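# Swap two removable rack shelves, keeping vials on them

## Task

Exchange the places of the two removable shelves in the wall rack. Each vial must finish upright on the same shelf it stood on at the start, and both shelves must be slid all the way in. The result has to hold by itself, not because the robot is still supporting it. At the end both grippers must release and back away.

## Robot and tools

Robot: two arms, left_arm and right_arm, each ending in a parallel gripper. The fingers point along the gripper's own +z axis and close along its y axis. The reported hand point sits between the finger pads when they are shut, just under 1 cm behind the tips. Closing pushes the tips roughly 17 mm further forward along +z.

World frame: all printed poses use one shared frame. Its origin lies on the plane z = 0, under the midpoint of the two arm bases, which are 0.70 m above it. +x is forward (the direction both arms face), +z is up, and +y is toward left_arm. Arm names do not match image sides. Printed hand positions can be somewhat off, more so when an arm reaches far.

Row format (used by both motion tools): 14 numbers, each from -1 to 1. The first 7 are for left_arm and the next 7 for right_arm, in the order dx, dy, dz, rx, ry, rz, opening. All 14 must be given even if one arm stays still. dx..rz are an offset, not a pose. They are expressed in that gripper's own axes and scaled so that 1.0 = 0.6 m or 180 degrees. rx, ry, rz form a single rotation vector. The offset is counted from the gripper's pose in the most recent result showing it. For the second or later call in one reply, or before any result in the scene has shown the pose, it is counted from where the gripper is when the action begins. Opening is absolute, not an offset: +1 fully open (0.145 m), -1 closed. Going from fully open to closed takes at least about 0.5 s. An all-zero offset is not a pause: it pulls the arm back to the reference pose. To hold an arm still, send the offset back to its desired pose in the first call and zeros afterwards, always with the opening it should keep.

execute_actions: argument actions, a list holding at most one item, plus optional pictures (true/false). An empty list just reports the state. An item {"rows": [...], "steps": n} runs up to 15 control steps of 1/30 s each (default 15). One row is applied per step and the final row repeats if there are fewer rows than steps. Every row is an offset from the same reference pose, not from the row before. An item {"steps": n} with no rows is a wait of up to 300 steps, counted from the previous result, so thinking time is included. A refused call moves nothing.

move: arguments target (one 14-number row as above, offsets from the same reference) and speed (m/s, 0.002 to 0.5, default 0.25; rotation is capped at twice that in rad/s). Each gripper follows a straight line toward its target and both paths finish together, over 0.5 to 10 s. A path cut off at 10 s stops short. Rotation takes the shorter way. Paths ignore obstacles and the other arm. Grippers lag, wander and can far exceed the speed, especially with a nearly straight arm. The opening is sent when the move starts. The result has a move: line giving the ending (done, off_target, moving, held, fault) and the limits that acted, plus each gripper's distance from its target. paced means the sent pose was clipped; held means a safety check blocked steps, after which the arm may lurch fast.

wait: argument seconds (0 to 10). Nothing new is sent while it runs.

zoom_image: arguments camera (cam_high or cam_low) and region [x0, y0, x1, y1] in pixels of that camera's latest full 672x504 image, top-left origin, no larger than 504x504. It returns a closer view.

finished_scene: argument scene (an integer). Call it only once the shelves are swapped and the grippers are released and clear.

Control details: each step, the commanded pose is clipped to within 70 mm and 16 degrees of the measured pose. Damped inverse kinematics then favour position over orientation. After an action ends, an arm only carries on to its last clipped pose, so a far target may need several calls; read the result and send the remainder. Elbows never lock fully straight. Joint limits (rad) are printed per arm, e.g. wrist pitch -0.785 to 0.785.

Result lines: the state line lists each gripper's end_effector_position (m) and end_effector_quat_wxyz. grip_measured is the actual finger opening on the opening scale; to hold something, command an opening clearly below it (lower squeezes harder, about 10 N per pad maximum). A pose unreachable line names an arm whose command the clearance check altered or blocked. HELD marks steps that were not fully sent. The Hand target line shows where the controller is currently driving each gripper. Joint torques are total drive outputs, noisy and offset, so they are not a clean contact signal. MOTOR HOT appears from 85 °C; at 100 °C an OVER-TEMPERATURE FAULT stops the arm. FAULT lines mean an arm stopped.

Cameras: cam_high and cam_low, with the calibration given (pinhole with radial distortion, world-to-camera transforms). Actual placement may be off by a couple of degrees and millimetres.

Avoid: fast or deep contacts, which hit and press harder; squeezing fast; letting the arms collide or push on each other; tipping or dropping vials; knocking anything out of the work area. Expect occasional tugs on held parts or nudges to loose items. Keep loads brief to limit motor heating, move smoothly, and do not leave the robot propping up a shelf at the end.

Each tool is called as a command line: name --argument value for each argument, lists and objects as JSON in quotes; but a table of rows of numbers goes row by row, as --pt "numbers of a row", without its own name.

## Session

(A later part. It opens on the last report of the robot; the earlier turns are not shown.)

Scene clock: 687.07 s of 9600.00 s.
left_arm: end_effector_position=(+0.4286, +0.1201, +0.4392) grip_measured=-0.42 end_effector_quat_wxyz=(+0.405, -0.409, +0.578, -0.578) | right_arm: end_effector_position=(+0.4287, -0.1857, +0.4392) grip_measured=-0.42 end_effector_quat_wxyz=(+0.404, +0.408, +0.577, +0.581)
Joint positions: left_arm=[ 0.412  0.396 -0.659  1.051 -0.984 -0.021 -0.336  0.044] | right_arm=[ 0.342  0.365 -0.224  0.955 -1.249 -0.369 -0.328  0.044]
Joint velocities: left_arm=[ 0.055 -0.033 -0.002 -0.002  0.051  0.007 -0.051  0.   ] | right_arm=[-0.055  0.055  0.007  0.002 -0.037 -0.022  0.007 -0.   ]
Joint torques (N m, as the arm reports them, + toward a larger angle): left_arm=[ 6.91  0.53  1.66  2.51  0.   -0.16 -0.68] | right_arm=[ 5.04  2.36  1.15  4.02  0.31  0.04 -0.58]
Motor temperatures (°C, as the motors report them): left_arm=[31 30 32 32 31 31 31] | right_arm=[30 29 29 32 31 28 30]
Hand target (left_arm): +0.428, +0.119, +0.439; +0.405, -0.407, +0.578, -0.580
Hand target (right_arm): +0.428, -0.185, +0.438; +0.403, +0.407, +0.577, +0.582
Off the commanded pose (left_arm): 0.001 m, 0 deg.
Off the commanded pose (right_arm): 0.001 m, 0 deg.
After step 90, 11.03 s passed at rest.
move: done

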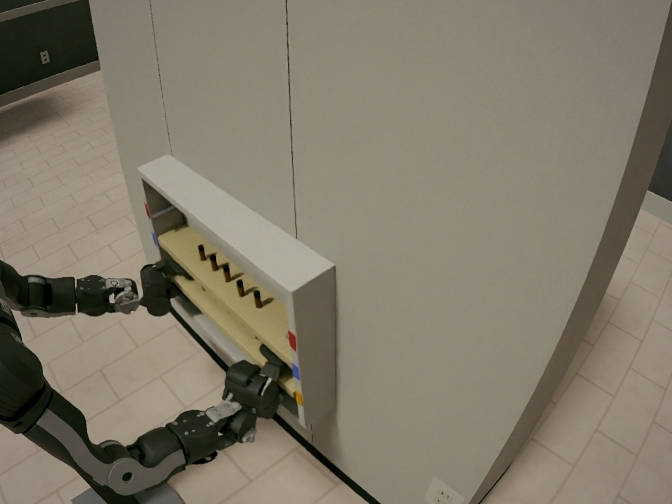

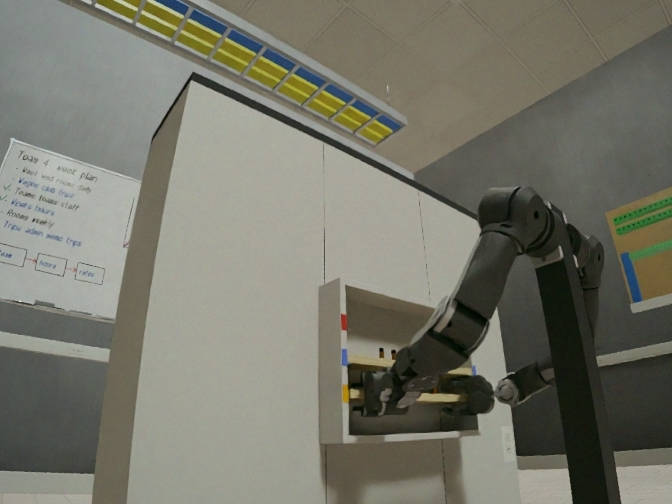

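execute_actions --actions '[{"rows":[[0,0,0,0,0,0,-0.48,0,0,0,0,0,0,-0.48],[0,0,0,0,0,0,-0.54,0,0,0,0,0,0,-0.54],[0,0,0,0,0,0,-0.59,0,0,0,0,0,0,-0.59],[0,0,0,0,0,0,-0.63,0,0,0,0,0,0,-0.63],[0,0,0,0,0,0,-0.66,0,0,0,0,0,0,-0.66],[0,0,0,0,0,0,-0.685,0,0,0,0,0,0,-0.685],[0,0,0,0,0,0,-0.71,0,0,0,0,0,0,-0.71],[0,0,0,0,0,0,-0.73,0,0,0,0,0,0,-0.73],[0,0,0,0,0,0,-0.75,0,0,0,0,0,0,-0.75],[0,0,0,0,0,0,-0.77,0,0,0,0,0,0,-0.77],[0,0,0,0,0,0,-0.79,0,0,0,0,0,0,-0.79],[0,0,0,0,0,0,-0.82,0,0,0,0,0,0,-0.82],[0,0,0,0,0,0,-0.87,0,0,0,0,0,0,-0.87],[0,0,0,0,0,0,-0.93,0,0,0,0,0,0,-0.93],[0,0,0,0,0,0,-1,0,0,0,0,0,0,-1]],"steps":15}]' --pictures false

move --target '[0,-0.026,0,0.008,0,0.0025,-1, 0,0.026,0,-0.008,0,-0.0025,-1]' --speed 0.02

move --target '[0.0465,-0.0155,-0.1285,0.011,0,0.003,-1, 0.0457,0.0155,-0.1288,-0.011,0,-0.003,-1]' --speed 0.04

Scene clock: 704.43 s of 9600.00 s.
left_arm: end_effector_position=(+0.4286, +0.1202, +0.4392) grip_measured=-0.76 end_effector_quat_wxyz=(+0.405, -0.410, +0.578, -0.578) | right_arm: end_effector_position=(+0.4288, -0.1858, +0.4394) grip_measured=-0.76 end_effector_quat_wxyz=(+0.403, +0.409, +0.575, +0.582)
Joint positions: left_arm=[ 0.412  0.396 -0.659  1.051 -0.982 -0.021 -0.336  0.018] | right_arm=[ 0.342  0.365 -0.224  0.955 -1.245 -0.369 -0.328  0.018]
Joint velocities: left_arm=[ 0.011  0.011 -0.002  0.017  0.037  0.022 -0.051 -0.   ] | right_arm=[-0.033 -0.011 -0.002 -0.012 -0.007 -0.007 -0.022  0.   ]
Joint torques (N m, as the arm reports them, + toward a larger angle): left_arm=[ 6.96  0.74  1.95  2.89  0.03 -0.04 -0.53] | right_arm=[ 5.42  2.7   1.37  4.63  0.26  0.18 -0.44]
Motor temperatures (°C, as the motors report them): left_arm=[31 30 31 32 31 31 31] | right_arm=[30 29 28 32 31 28 30]
Hand target (left_arm): +0.429, +0.120, +0.439; +0.405, -0.409, +0.578, -0.578
Hand target (right_arm): +0.429, -0.186, +0.439; +0.404, +0.409, +0.577, +0.581
Off the commanded pose (left_arm): 0.000 m, 0 deg.
Off the commanded pose (right_arm): 0.000 m, 0 deg.
Steps of this call (steps 1 to 90: nothing new was sent; then 13.87 s passed at rest; steps 91 to 105: all 15 steps of this action). Readings (end_effector_position):
91: left_arm (+0.4286, +0.1201, +0.4392) | right_arm (+0.4287, -0.1857, +0.4392)
92: left_arm (+0.4286, +0.1201, +0.4392) | right_arm (+0.4287, -0.1857, +0.4392)
94: left_arm (+0.4286, +0.1201, +0.4392) | right_arm (+0.4287, -0.1857, +0.4392)
98: left_arm (+0.4286, +0.1201, +0.4392) | right_arm (+0.4287, -0.1857, +0.4392)
105: the state above

Scene clock: 705.67 s of 9600.00 s.
left_arm: end_effector_position=(+0.4274, +0.1206, +0.4492) grip_measured=-0.76 end_effector_quat_wxyz=(+0.407, -0.407, +0.577, -0.579) | right_arm: end_effector_position=(+0.4277, -0.1851, +0.4495) grip_measured=-0.76 end_effector_quat_wxyz=(+0.405, +0.406, +0.575, +0.583)
Joint positions: left_arm=[ 0.404  0.421 -0.659  1.111 -0.971 -0.002 -0.307  0.018] | right_arm=[ 0.325  0.378 -0.219  1.019 -1.224 -0.36  -0.289  0.018]
Joint velocities: left_arm=[-0.187  0.011  0.007  0.002 -0.037 -0.007 -0.051 -0.   ] | right_arm=[-0.055 -0.033 -0.002  0.002  0.051  0.007 -0.037 -0.   ]
Joint torques (N m, as the arm reports them, + toward a larger angle): left_arm=[ 7.66  0.97  2.69  4.74 -0.03  0.02 -0.74] | right_arm=[ 5.71  2.96  2.49  6.66  0.35  0.2  -0.63]
Motor temperatures (°C, as the motors report them): left_arm=[31 30 31 32 31 31 31] | right_arm=[30 29 28 32 31 28 30]
Hand target (left_arm): +0.429, +0.120, +0.455; +0.412, -0.403, +0.572, -0.584
Hand target (right_arm): +0.429, -0.186, +0.455; +0.411, +0.402, +0.570, +0.587
Off the commanded pose (left_arm): 0.006 m, 1 deg.
Off the commanded pose (right_arm): 0.006 m, 1 deg.
move: off_target (left_arm, right_arm)

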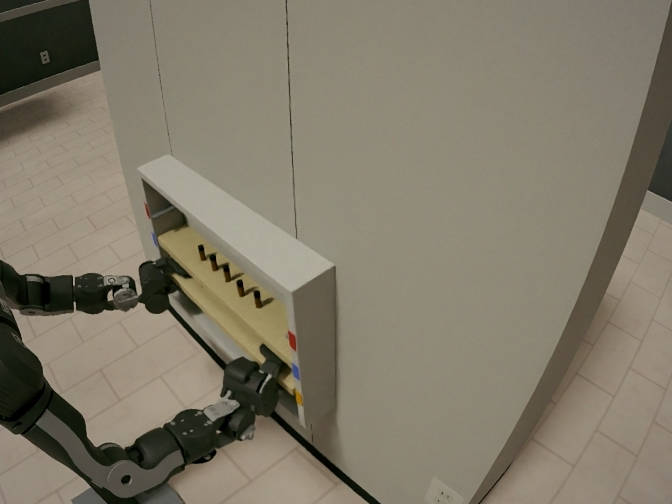

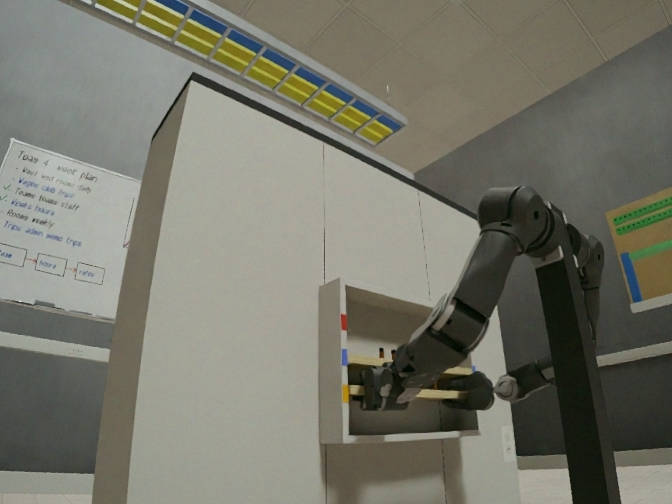

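Scene clock: 707.97 s of 9600.00 s.
left_arm: end_effector_position=(+0.3436, +0.1212, +0.4489) grip_measured=-0.76 end_effector_quat_wxyz=(+0.407, -0.408, +0.577, -0.579) | right_arm: end_effector_position=(+0.3443, -0.1860, +0.4500) grip_measured=-0.76 end_effector_quat_wxyz=(+0.407, +0.405, +0.575, +0.583)
Joint positions: left_arm=[ 0.072  0.605 -0.657  1.534 -0.96   0.18  -0.333  0.018] | right_arm=[-0.096  0.454 -0.107  1.454 -1.192 -0.293 -0.268  0.018]
Joint velocities: left_arm=[ 0.033 -0.033 -0.027 -0.002  0.066  0.022  0.066 -0.   ] | right_arm=[-0.055 -0.077 -0.007 -0.002 -0.037 -0.066 -0.007  0.   ]
Joint torques (N m, as the arm reports them, + toward a larger angle): left_arm=[ 5.39  1.71  3.36  4.9  -0.31  0.01 -1.1 ] | right_arm=[ 3.56  3.21  3.22  6.69  0.23  0.16 -0.9 ]
Motor temperatures (°C, as the motors report them): left_arm=[31 30 31 32 31 31 31] | right_arm=[30 29 28 32 31 28 30]
Hand target (left_arm): +0.345, +0.121, +0.457; +0.417, -0.399, +0.569, -0.587
Hand target (right_arm): +0.346, -0.187, +0.458; +0.416, +0.396, +0.567, +0.590
Off the commanded pose (left_arm): 0.010 m, 2 deg.
Off the commanded pose (right_arm): 0.008 m, 2 deg.
move: off_target (left_arm, right_arm)

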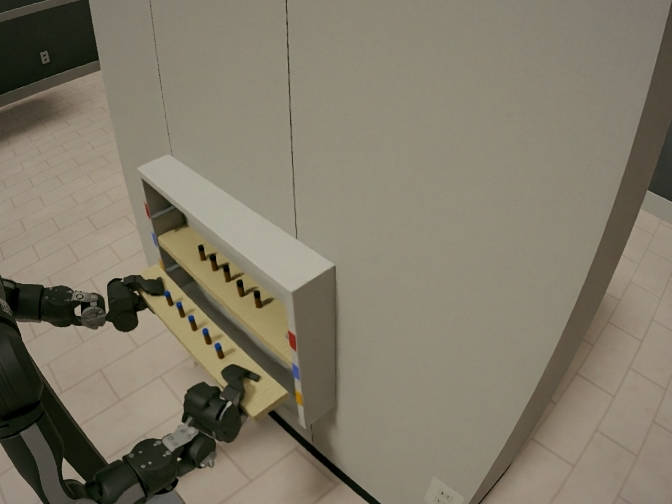

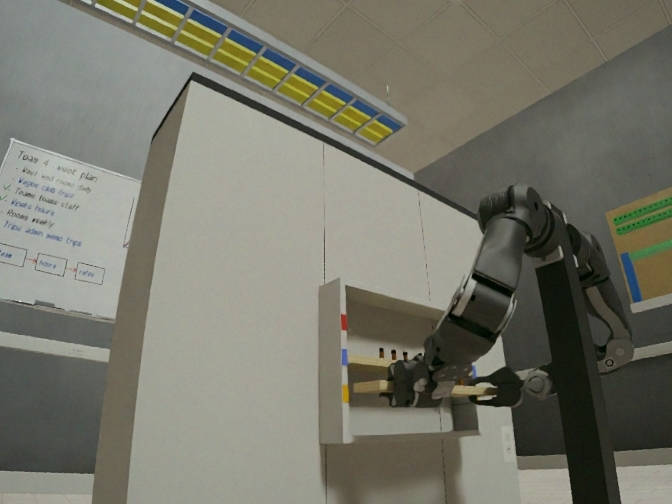

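move --target '[-0.0021,-0.2585,0.0107,0.0045,0,0.001,-1, -0.0034,0.2592,0.0122,-0.004,0,0.0007,-1]' --speed 0.045

zoom_image --camera "cam_low" --region '[335, 295, 395, 345]'

zoom_image --camera "cam_high" --region '[249, 300, 309, 370]'

zoom_image --camera "cam_high" --region '[120, 180, 180, 240]'

Scene clock: 724.77 s of 9600.00 s.
left_arm: end_effector_position=(+0.3478, +0.1204, +0.5967) grip_measured=-0.76 end_effector_quat_wxyz=(+0.403, -0.413, +0.578, -0.577) | right_arm: end_effector_position=(+0.3500, -0.1847, +0.5989) grip_measured=-0.76 end_effector_quat_wxyz=(+0.405, +0.406, +0.579, +0.579)
Joint positions: left_arm=[ 0.335  0.912 -0.643  2.092 -0.692  0.457  0.147  0.018] | right_arm=[ 0.008  0.537  0.113  2.    -0.889 -0.191  0.439  0.018]
Joint velocities: left_arm=[-0.033 -0.033 -0.012 -0.007 -0.007  0.051  0.022  0.   ] | right_arm=[-0.011 -0.011  0.007  0.007  0.007  0.051 -0.007  0.   ]
Joint torques (N m, as the arm reports them, + toward a larger angle): left_arm=[ 6.43  2.12  3.6   3.76 -0.41 -0.18 -0.75] | right_arm=[ 4.29  2.91  2.86  6.18  0.39  0.01 -0.64]
Motor temperatures (°C, as the motors report them): left_arm=[31 30 32 33 31 31 31] | right_arm=[30 29 29 32 31 28 30]
Hand target (left_arm): +0.347, +0.118, +0.603; +0.407, -0.404, +0.576, -0.583
Hand target (right_arm): +0.349, -0.183, +0.605; +0.409, +0.398, +0.575, +0.587
Off the commanded pose (left_arm): 0.008 m, 2 deg.
Off the commanded pose (right_arm): 0.007 m, 1 deg.
After step 90, 10.10 s passed at rest.
move: off_target (left_arm, right_arm)

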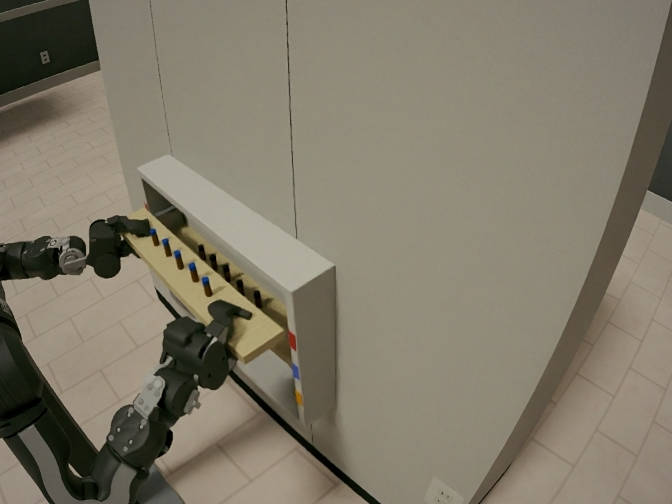

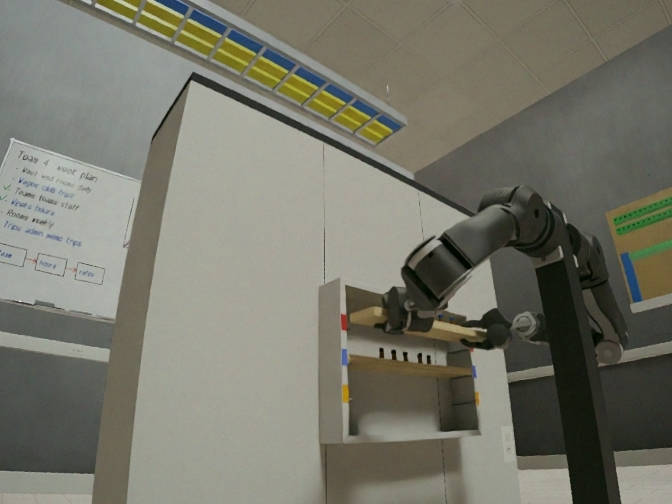

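Region (335, 295, 395, 345) of cam_low's 672x504 image, scaled by 8.400, with more detail than that image has.

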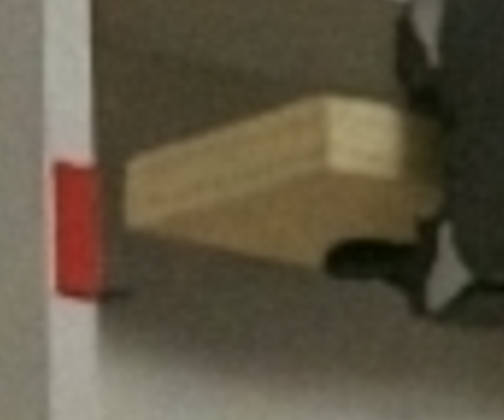

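Region (249, 300, 309, 370) of cam_high's 672x504 image, scaled by 7.200, with more detail than that image has; it fills the left 432 columns of this view, and the rest is white.

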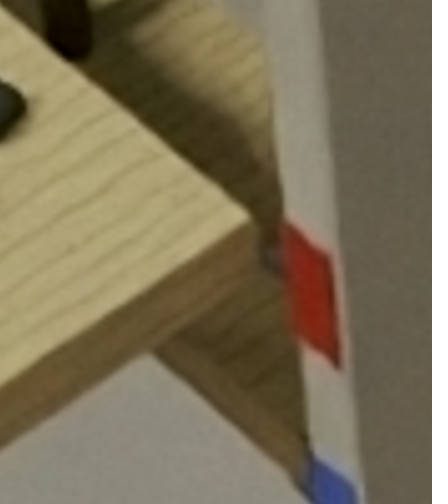

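Region (120, 180, 180, 240) of cam_high's 672x504 image, scaled by 8.400, with more detail than that image has.

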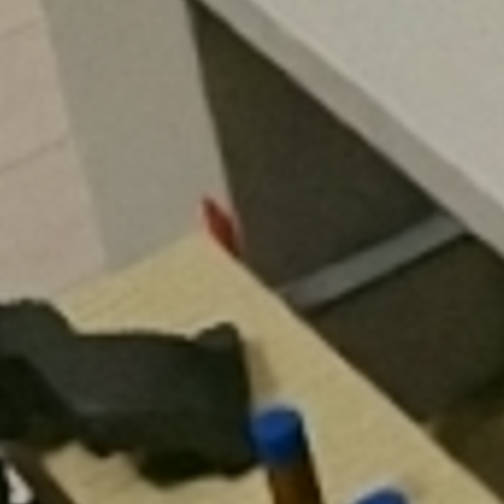

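move --target '[-0.0025,-0.0142,0.0118,0.0075,0,0.003,-1, -0.0044,0.0127,0.0073,-0.0073,0,0.001,-1]' --speed 0.015

zoom_image --camera "cam_low" --region '[335, 295, 395, 345]'

zoom_image --camera "cam_high" --region '[249, 300, 309, 370]'

zoom_image --camera "cam_high" --region '[120, 180, 180, 240]'

Scene clock: 743.93 s of 9600.00 s.
left_arm: end_effector_position=(+0.3540, +0.1193, +0.6000) grip_measured=-0.76 end_effector_quat_wxyz=(+0.403, -0.412, +0.578, -0.578) | right_arm: end_effector_position=(+0.3548, -0.1861, +0.6018) grip_measured=-0.76 end_effector_quat_wxyz=(+0.406, +0.407, +0.576, +0.580)
Joint positions: left_arm=[ 0.366  0.892 -0.644  2.069 -0.696  0.445  0.168  0.018] | right_arm=[ 0.038  0.528  0.113  1.982 -0.888 -0.197  0.453  0.018]
Joint velocities: left_arm=[-0.033  0.011 -0.012  0.007 -0.081 -0.007 -0.022 -0.   ] | right_arm=[-0.033 -0.011  0.012  0.022  0.007 -0.022 -0.051  0.   ]
Joint torques (N m, as the arm reports them, + toward a larger angle): left_arm=[ 6.9   1.41  3.56  2.07 -0.5  -0.06 -0.75] | right_arm=[ 4.73  2.65  2.73  4.39  0.33  0.03 -0.69]
Motor temperatures (°C, as the motors report them): left_arm=[31 30 32 33 31 31 31] | right_arm=[30 29 29 33 31 28 30]
Hand target (left_arm): +0.355, +0.119, +0.605; +0.410, -0.405, +0.574, -0.582
Hand target (right_arm): +0.355, -0.186, +0.607; +0.409, +0.402, +0.572, +0.586
Off the commanded pose (left_arm): 0.005 m, 1 deg.
Off the commanded pose (right_arm): 0.005 m, 1 deg.
After step 90, 15.10 s passed at rest.
move: off_target (left_arm, right_arm)

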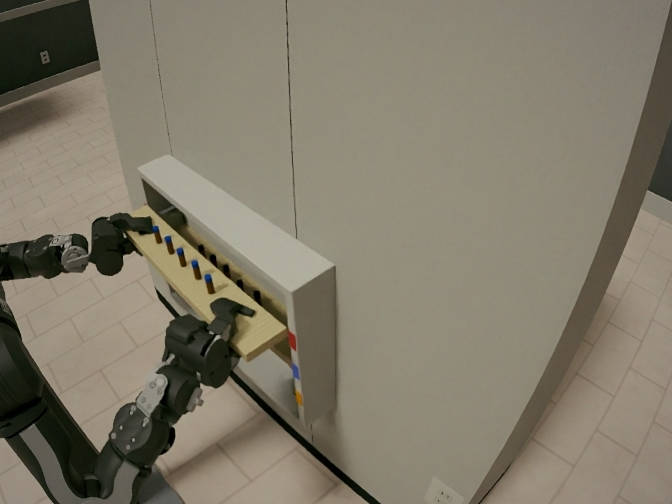

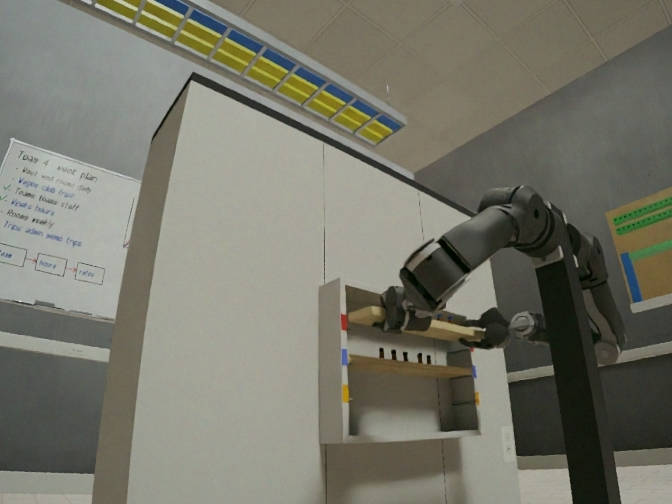

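Region (335, 295, 395, 345) of cam_low's 672x504 image, scaled by 8.400, with more detail than that image has.

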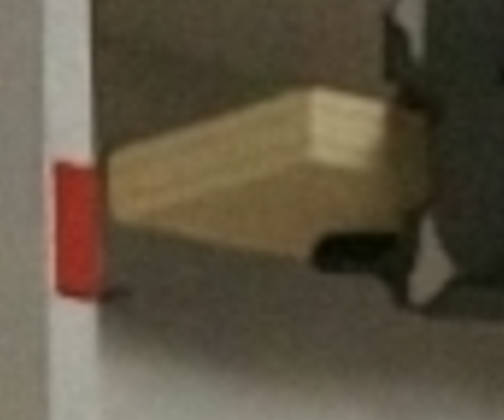

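Region (249, 300, 309, 370) of cam_high's 672x504 image, scaled by 7.200, with more detail than that image has; it fills the left 432 columns of this view, and the rest is white.

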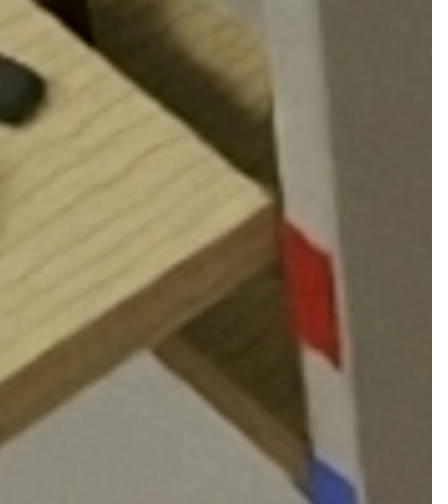

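Region (120, 180, 180, 240) of cam_high's 672x504 image, scaled by 8.400, with more detail than that image has.

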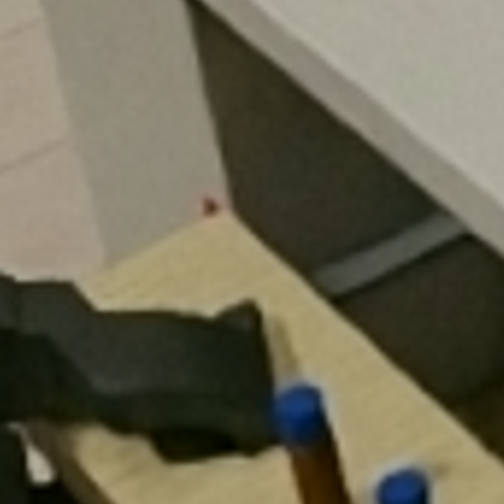

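move --target '[-0.0127,-0.0085,0.0335,0.007,0,0.002,-1, -0.011,0.008,0.0333,-0.006,0,-0.0005,-1]' --speed 0.018

Scene clock: 754.90 s of 9600.00 s.
left_arm: end_effector_position=(+0.3746, +0.1193, +0.6000) grip_measured=-0.76 end_effector_quat_wxyz=(+0.403, -0.411, +0.577, -0.579) | right_arm: end_effector_position=(+0.3753, -0.1859, +0.6017) grip_measured=-0.76 end_effector_quat_wxyz=(+0.407, +0.407, +0.576, +0.580)
Joint positions: left_arm=[ 0.432  0.827 -0.644  1.967 -0.706  0.384  0.19   0.018] | right_arm=[ 0.147  0.465  0.095  1.885 -0.939 -0.246  0.482  0.018]
Joint velocities: left_arm=[ 0.033 -0.033 -0.017  0.027 -0.022  0.066 -0.007 -0.   ] | right_arm=[-0.033 -0.055 -0.002 -0.007 -0.037  0.051 -0.007  0.   ]
Joint torques (N m, as the arm reports them, + toward a larger angle): left_arm=[ 7.46  1.36  3.8   2.23 -0.42 -0.06 -0.75] | right_arm=[ 5.51  2.52  2.51  4.46  0.35  0.09 -0.67]
Motor temperatures (°C, as the motors report them): left_arm=[31 30 32 32 32 31 31] | right_arm=[30 29 29 32 31 28 30]
Hand target (left_arm): +0.375, +0.119, +0.606; +0.410, -0.405, +0.573, -0.584
Hand target (right_arm): +0.376, -0.186, +0.606; +0.410, +0.403, +0.571, +0.586
Off the commanded pose (left_arm): 0.005 m, 1 deg.
Off the commanded pose (right_arm): 0.005 m, 1 deg.
After step 90, 6.50 s passed at rest.
move: off_target (left_arm, right_arm)

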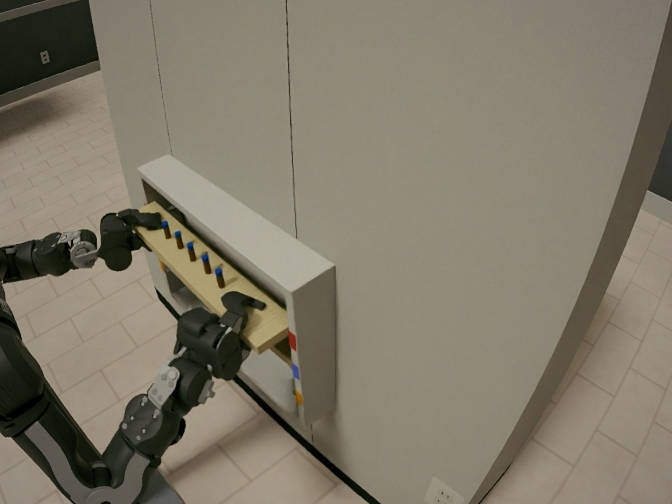

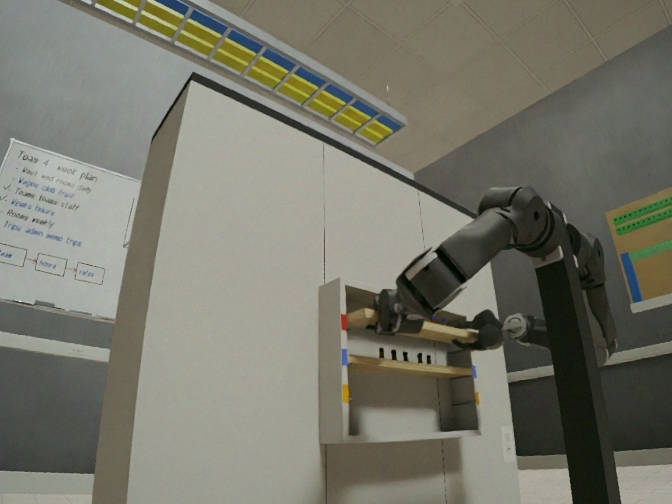

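move --target '[-0.0326,0.0018,0.0865,0.009,0,0.0028,-1, -0.029,-0.0032,0.087,-0.008,0,-0.001,-1]' --speed 0.03

execute_actions --actions '[{"rows":[[-0.001,-0.011,0.0025,0.009,0,0.0025,-1,-0.001,0.011,0.0025,-0.009,0,-0.002,-1],[-0.001,-0.010,0.0028,0.0085,0,0.0025,-1,-0.001,0.010,0.0028,-0.0085,0,-0.002,-1],[-0.0011,-0.009,0.0031,0.008,0,0.002,-1,-0.0011,0.009,0.0031,-0.008,0,-0.002,-1],[-0.0012,-0.008,0.0034,0.0075,0,0.002,-1,-0.0012,0.008,0.0034,-0.0075,0,-0.002,-1],[-0.0013,-0.007,0.0037,0.007,0,0.002,-1,-0.0013,0.007,0.0037,-0.007,0,-0.002,-1],[-0.0014,-0.006,0.004,0.0065,0,0.002,-1,-0.0014,0.006,0.004,-0.0065,0,-0.0015,-1],[-0.0015,-0.005,0.0043,0.006,0,0.0015,-1,-0.0015,0.005,0.0043,-0.006,0,-0.0015,-1],[-0.0016,-0.004,0.0046,0.0055,0,0.0015,-1,-0.0016,0.004,0.0046,-0.0055,0,-0.0015,-1],[-0.0017,-0.003,0.0049,0.005,0,0.0015,-1,-0.0017,0.003,0.0049,-0.005,0,-0.001,-1],[-0.0018,-0.002,0.0052,0.0045,0,0.001,-1,-0.0018,0.002,0.0052,-0.0045,0,-0.001,-1],[-0.0019,-0.001,0.0055,0.004,0,0.001,-1,-0.0019,0.001,0.0055,-0.004,0,-0.001,-1],[-0.002,0,0.0058,0.0035,0,0.001,-1,-0.002,0,0.0058,-0.0035,0,-0.001,-1],[-0.0021,0.001,0.0061,0.003,0,0.001,-1,-0.0021,-0.001,0.0061,-0.003,0,-0.001,-1],[-0.0022,0.002,0.0063,0.0025,0,0.001,-1,-0.0022,-0.002,0.0063,-0.0025,0,-0.001,-1],[-0.0022,0.003,0.0063,0.002,0,0.001,-1,-0.0022,-0.003,0.0063,-0.002,0,-0.001,-1]],"steps":15}]' --pictures false

move --target '[-0.0028,0,0.008,0,0,0,-1, -0.0028,0,0.008,0,0,0,-1]' --speed 0.008

Scene clock: 789.33 s of 9600.00 s.
left_arm: end_effector_position=(+0.4293, +0.1198, +0.5910) grip_measured=-0.76 end_effector_quat_wxyz=(+0.403, -0.412, +0.578, -0.579) | right_arm: end_effector_position=(+0.4298, -0.1853, +0.5922) grip_measured=-0.76 end_effector_quat_wxyz=(+0.406, +0.409, +0.577, +0.578)
Joint positions: left_arm=[ 0.58   0.653 -0.646  1.653 -0.755  0.22   0.196  0.018] | right_arm=[ 0.386  0.327  0.074  1.579 -1.091 -0.375  0.453  0.018]
Joint velocities: left_arm=[-0.077  0.033 -0.007 -0.022  0.007  0.007  0.007  0.   ] | right_arm=[-0.033 -0.011  0.017 -0.007 -0.081 -0.007 -0.037 -0.   ]
Joint torques (N m, as the arm reports them, + toward a larger angle): left_arm=[ 9.24  0.82  4.27  2.58 -0.35 -0.14 -1.12] | right_arm=[ 7.33  2.    2.11  4.97  0.37  0.05 -0.94]
Motor temperatures (°C, as the motors report them): left_arm=[31 30 32 32 32 31 31] | right_arm=[30 29 29 32 31 28 30]
Hand target (left_arm): +0.430, +0.120, +0.600; +0.412, -0.402, +0.570, -0.586
Hand target (right_arm): +0.430, -0.185, +0.600; +0.412, +0.402, +0.569, +0.587
Off the commanded pose (left_arm): 0.008 m, 2 deg.
Off the commanded pose (right_arm): 0.008 m, 2 deg.
After step 90, 29.37 s passed at rest.
move: off_target (left_arm, right_arm)

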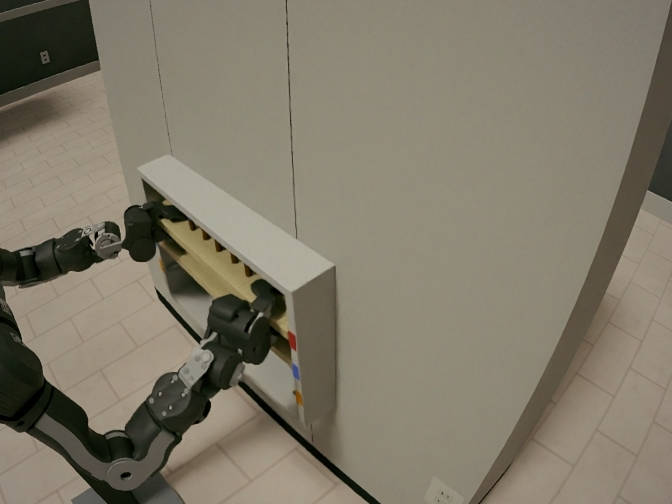

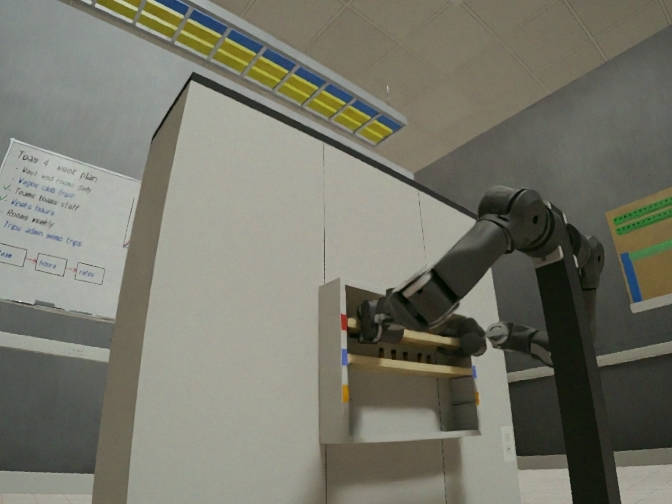

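Scene clock: 789.83 s of 9600.00 s.
left_arm: end_effector_position=(+0.4325, +0.1195, +0.5883) grip_measured=-0.76 end_effector_quat_wxyz=(+0.402, -0.411, +0.577, -0.580) | right_arm: end_effector_position=(+0.4329, -0.1858, +0.5891) grip_measured=-0.76 end_effector_quat_wxyz=(+0.405, +0.410, +0.577, +0.579)
Joint positions: left_arm=[ 0.583  0.64  -0.646  1.627 -0.761  0.205  0.184  0.018] | right_arm=[ 0.395  0.322  0.073  1.553 -1.101 -0.385  0.438  0.018]
Joint velocities: left_arm=[ 0.033  0.077 -0.017 -0.022 -0.066 -0.051 -0.037  0.   ] | right_arm=[-0.077 -0.033  0.002 -0.007 -0.037 -0.11  -0.081  0.   ]
Joint torques (N m, as the arm reports them, + toward a larger angle): left_arm=[ 8.13  0.71  3.05  1.54 -0.19 -0.05 -0.59] | right_arm=[ 6.57  2.2   0.81  4.03  0.14  0.16 -0.61]
Motor temperatures (°C, as the motors report them): left_arm=[31 30 32 32 32 31 31] | right_arm=[30 29 29 32 31 28 30]
Hand target (left_arm): +0.433, +0.120, +0.589; +0.405, -0.409, +0.576, -0.580
Hand target (right_arm): +0.434, -0.185, +0.590; +0.408, +0.407, +0.576, +0.580
Off the commanded pose (left_arm): 0.001 m, 0 deg.
Off the commanded pose (right_arm): 0.002 m, 0 deg.
Steps of this call (steps 1 to 15: all 15 steps of this action). Readings (end_effector_position):
1: left_arm (+0.4296, +0.1198, +0.5906) | right_arm (+0.4302, -0.1855, +0.5920)
2: left_arm (+0.4300, +0.1197, +0.5897) | right_arm (+0.4308, -0.1855, +0.5916)
4: left_arm (+0.4304, +0.1197, +0.5890) | right_arm (+0.4311, -0.1855, +0.5903)
8: left_arm (+0.4311, +0.1196, +0.5886) | right_arm (+0.4318, -0.1855, +0.5893)
15: the state above

Scene clock: 790.93 s of 9600.00 s.
left_arm: end_effector_position=(+0.4354, +0.1192, +0.5882) grip_measured=-0.76 end_effector_quat_wxyz=(+0.401, -0.409, +0.577, -0.582) | right_arm: end_effector_position=(+0.4356, -0.1859, +0.5888) grip_measured=-0.76 end_effector_quat_wxyz=(+0.403, +0.408, +0.578, +0.581)
Joint positions: left_arm=[ 0.592  0.631 -0.646  1.606 -0.761  0.19   0.178  0.018] | right_arm=[ 0.408  0.322  0.072  1.532 -1.1   -0.398  0.432  0.018]
Joint velocities: left_arm=[ 0.011 -0.033 -0.007 -0.002 -0.037  0.007  0.007  0.   ] | right_arm=[ 0.099 -0.033 -0.012  0.017  0.022 -0.095  0.007  0.   ]
Joint torques (N m, as the arm reports them, + toward a larger angle): left_arm=[ 9.38 -0.17  2.88  0.33 -0.12  0.01 -0.37] | right_arm=[ 8.    1.57  0.44  2.77  0.06  0.38 -0.51]
Motor temperatures (°C, as the motors report them): left_arm=[31 30 32 32 32 31 31] | right_arm=[30 29 29 32 31 28 30]
Hand target (left_arm): +0.438, +0.119, +0.588; +0.402, -0.411, +0.577, -0.580
Hand target (right_arm): +0.438, -0.186, +0.589; +0.405, +0.410, +0.577, +0.579
Off the commanded pose (left_arm): 0.002 m, 0 deg.
Off the commanded pose (right_arm): 0.002 m, 0 deg.
move: done

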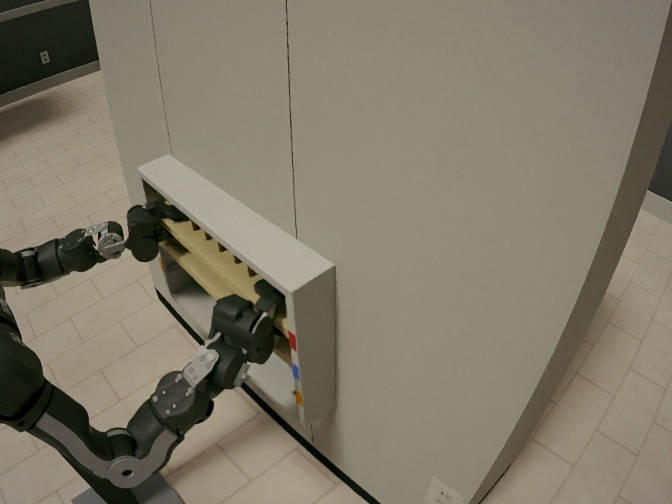

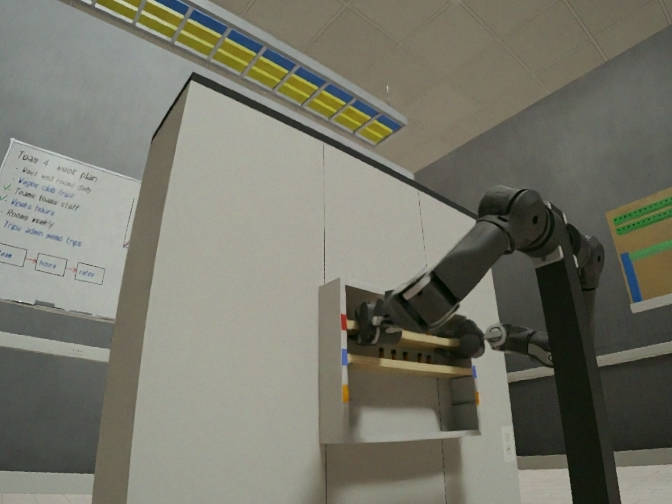

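Seated against the back. Release and retreat.

execute_actions --actions '[{"rows":[[-0.0006,0,0.002,0,0,0,-1,-0.0006,0,0.002,0,0,0,-1],[0,0,0,0,0,0,-1,0,0,0,0,0,0,-1],[0,0,0,0,0,0,-0.9,0,0,0,0,0,0,-0.9],[0,0,0,0,0,0,-0.8,0,0,0,0,0,0,-0.8],[0,0,0,0,0,0,-0.74,0,0,0,0,0,0,-0.74],[0,0,0,0,0,0,-0.7,0,0,0,0,0,0,-0.7],[0,0,0,0,0,0,-0.64,0,0,0,0,0,0,-0.64],[0,0,0,0,0,0,-0.56,0,0,0,0,0,0,-0.56],[0,0,0,0,0,0,-0.48,0,0,0,0,0,0,-0.48],[0,0,0,0,0,0,-0.42,0,0,0,0,0,0,-0.42]],"steps":12}]' --pictures false

move --target '[0.044,-0.003,-0.1205,0,0,0,-0.42, 0.044,0.003,-0.1205,0,0,0,-0.42]' --speed 0.1

move --target '[0,0.25,-0.15,0,0,0,-0.42, 0.03,-0.25,-0.15,0,0,0,-0.42]' --speed 0.18

zoom_image --camera "cam_low" --region '[330, 280, 500, 410]'

zoom_image --camera "cam_high" --region '[120, 140, 360, 440]'

Scene clock: 816.40 s of 9600.00 s.
left_arm: end_effector_position=(+0.4352, +0.1190, +0.5885) grip_measured=-0.42 end_effector_quat_wxyz=(+0.401, -0.409, +0.577, -0.582) | right_arm: end_effector_position=(+0.4355, -0.1859, +0.5890) grip_measured=-0.42 end_effector_quat_wxyz=(+0.403, +0.408, +0.578, +0.581)
Joint positions: left_arm=[ 0.592  0.631 -0.646  1.608 -0.761  0.189  0.177  0.044] | right_arm=[ 0.408  0.322  0.072  1.532 -1.098 -0.399  0.432  0.044]
Joint velocities: left_arm=[-0.077 -0.055  0.007  0.002  0.007 -0.051 -0.007 -0.   ] | right_arm=[ 0.011 -0.077  0.007 -0.002 -0.037 -0.081  0.022 -0.   ]
Joint torques (N m, as the arm reports them, + toward a larger angle): left_arm=[ 7.48  1.03  3.26  2.15 -0.04 -0.02 -0.5 ] | right_arm=[ 5.77  2.23  1.31  4.74  0.31  0.2  -0.44]
Motor temperatures (°C, as the motors report them): left_arm=[32 30 32 32 31 31 31] | right_arm=[30 29 28 32 31 28 30]
Hand target (left_arm): +0.435, +0.119, +0.588; +0.401, -0.409, +0.577, -0.582
Hand target (right_arm): +0.436, -0.186, +0.589; +0.403, +0.408, +0.578, +0.581
Off the commanded pose (left_arm): 0.000 m, 0 deg.
Off the commanded pose (right_arm): 0.000 m, 0 deg.
Steps of this call (steps 1 to 90: nothing new was sent; then 22.07 s passed at rest; steps 91 to 102: all 12 steps of this action). Readings (end_effector_position):
91: left_arm (+0.4354, +0.1191, +0.5884) | right_arm (+0.4355, -0.1859, +0.5890)
92: left_arm (+0.4352, +0.1191, +0.5885) | right_arm (+0.4354, -0.1859, +0.5891)
94: left_arm (+0.4352, +0.1191, +0.5884) | right_arm (+0.4354, -0.1859, +0.5891)
98: left_arm (+0.4352, +0.1190, +0.5885) | right_arm (+0.4355, -0.1859, +0.5890)
102: the state above

Scene clock: 817.73 s of 9600.00 s.
left_arm: end_effector_position=(+0.3574, +0.1183, +0.5865) grip_measured=-0.42 end_effector_quat_wxyz=(+0.396, -0.411, +0.582, -0.580) | right_arm: end_effector_position=(+0.3582, -0.1849, +0.5905) grip_measured=-0.42 end_effector_quat_wxyz=(+0.403, +0.406, +0.579, +0.581)
Joint positions: left_arm=[ 0.296  0.823 -0.577  2.018 -0.757  0.362  0.176  0.044] | right_arm=[ 0.064  0.335  0.21   1.94  -1.006 -0.372  0.521  0.044]
Joint velocities: left_arm=[-0.011 -0.033 -0.012  0.012  0.007  0.081 -0.022  0.   ] | right_arm=[-0.011 -0.011  0.002  0.002 -0.007 -0.051  0.037 -0.   ]
Joint torques (N m, as the arm reports them, + toward a larger angle): left_arm=[ 5.29  1.83  3.96  2.48 -0.2   0.04 -0.72] | right_arm=[ 3.82  2.94  1.87  4.84  0.4   0.26 -0.3 ]
Motor temperatures (°C, as the motors report them): left_arm=[32 30 32 32 31 31 31] | right_arm=[30 29 28 32 31 28 30]
Hand target (left_arm): +0.358, +0.120, +0.589; +0.401, -0.409, +0.577, -0.582
Hand target (right_arm): +0.358, -0.186, +0.591; +0.404, +0.407, +0.579, +0.580
Off the commanded pose (left_arm): 0.004 m, 1 deg.
Off the commanded pose (right_arm): 0.001 m, 0 deg.
move: off_target (left_arm)

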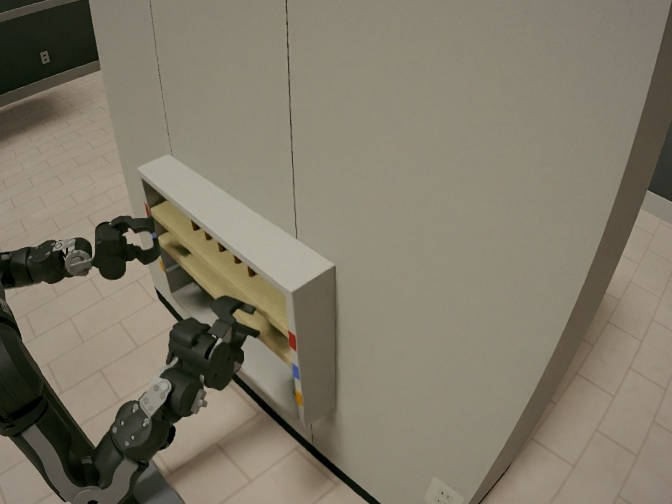

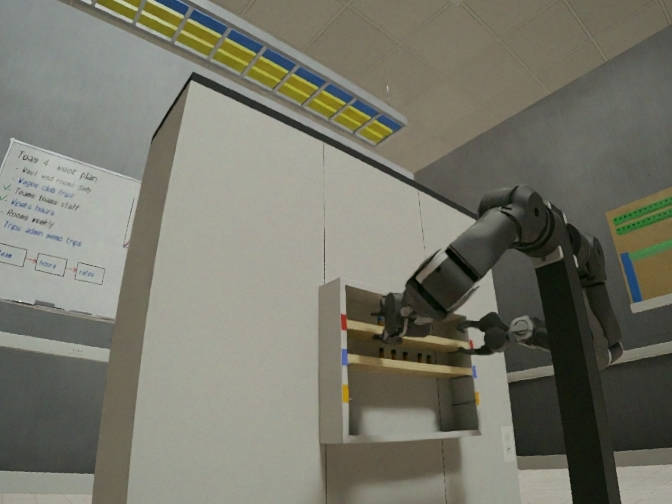

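Scene clock: 819.10 s of 9600.00 s.
left_arm: end_effector_position=(+0.2740, +0.1527, +0.4354) grip_measured=-0.42 end_effector_quat_wxyz=(+0.401, -0.414, +0.582, -0.573) | right_arm: end_effector_position=(+0.2680, -0.2015, +0.4401) grip_measured=-0.42 end_effector_quat_wxyz=(+0.404, +0.412, +0.578, +0.577)
Joint positions: left_arm=[-0.243  0.779 -0.588  1.685 -0.923  0.198 -0.512  0.044] | right_arm=[-0.43   0.27   0.224  1.634 -1.389 -0.523 -0.336  0.044]
Joint velocities: left_arm=[-0.011 -0.055 -0.002  0.007 -0.037 -0.095 -0.051  0.   ] | right_arm=[ 0.033  0.011  0.012 -0.007 -0.051 -0.066  0.022 -0.   ]
Joint torques (N m, as the arm reports them, + toward a larger angle): left_arm=[ 2.65  2.21  2.07  3.1  -0.1  -0.15 -0.73] | right_arm=[ 0.27  2.25  1.19  5.05  0.38  0.13 -0.59]
Motor temperatures (°C, as the motors report them): left_arm=[32 30 32 32 31 31 31] | right_arm=[30 29 28 32 31 28 30]
Hand target (left_arm): +0.274, +0.152, +0.437; +0.402, -0.411, +0.580, -0.577
Hand target (right_arm): +0.268, -0.201, +0.441; +0.405, +0.410, +0.576, +0.579
Off the commanded pose (left_arm): 0.006 m, 1 deg.
Off the commanded pose (right_arm): 0.003 m, 1 deg.
move: off_target (left_arm)

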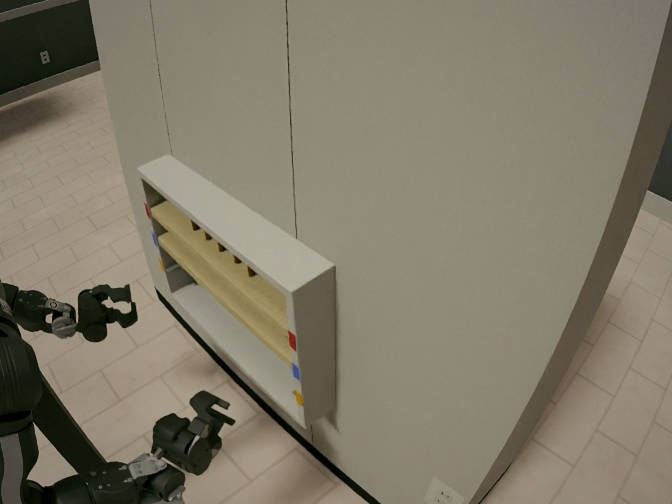

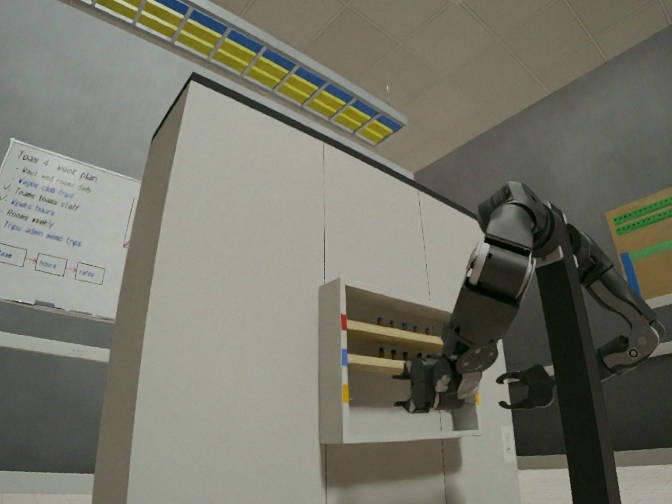

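Region (330, 280, 500, 410) of cam_low's 672x504 image, scaled by 2.965, with more detail than that image has; it fills the top 385 rows of this view, and the rest is white.

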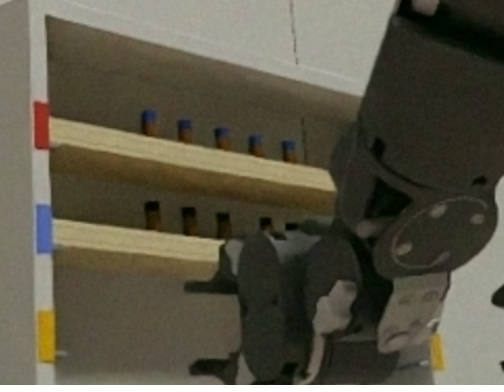

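Region (120, 140, 360, 440) of cam_high's 672x504 image, scaled by 1.680, with more detail than that image has; it fills the left 403 columns of this view, and the rest is white.

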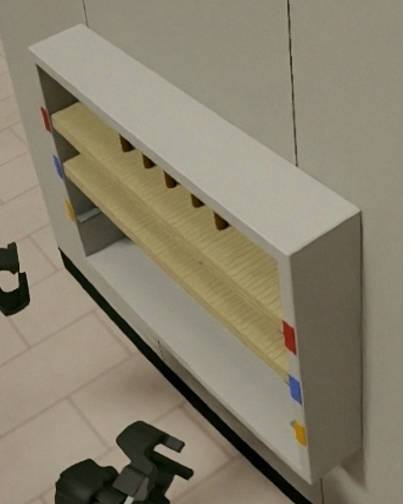

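finished_scene --scene 1

The scene is finished: the task was done.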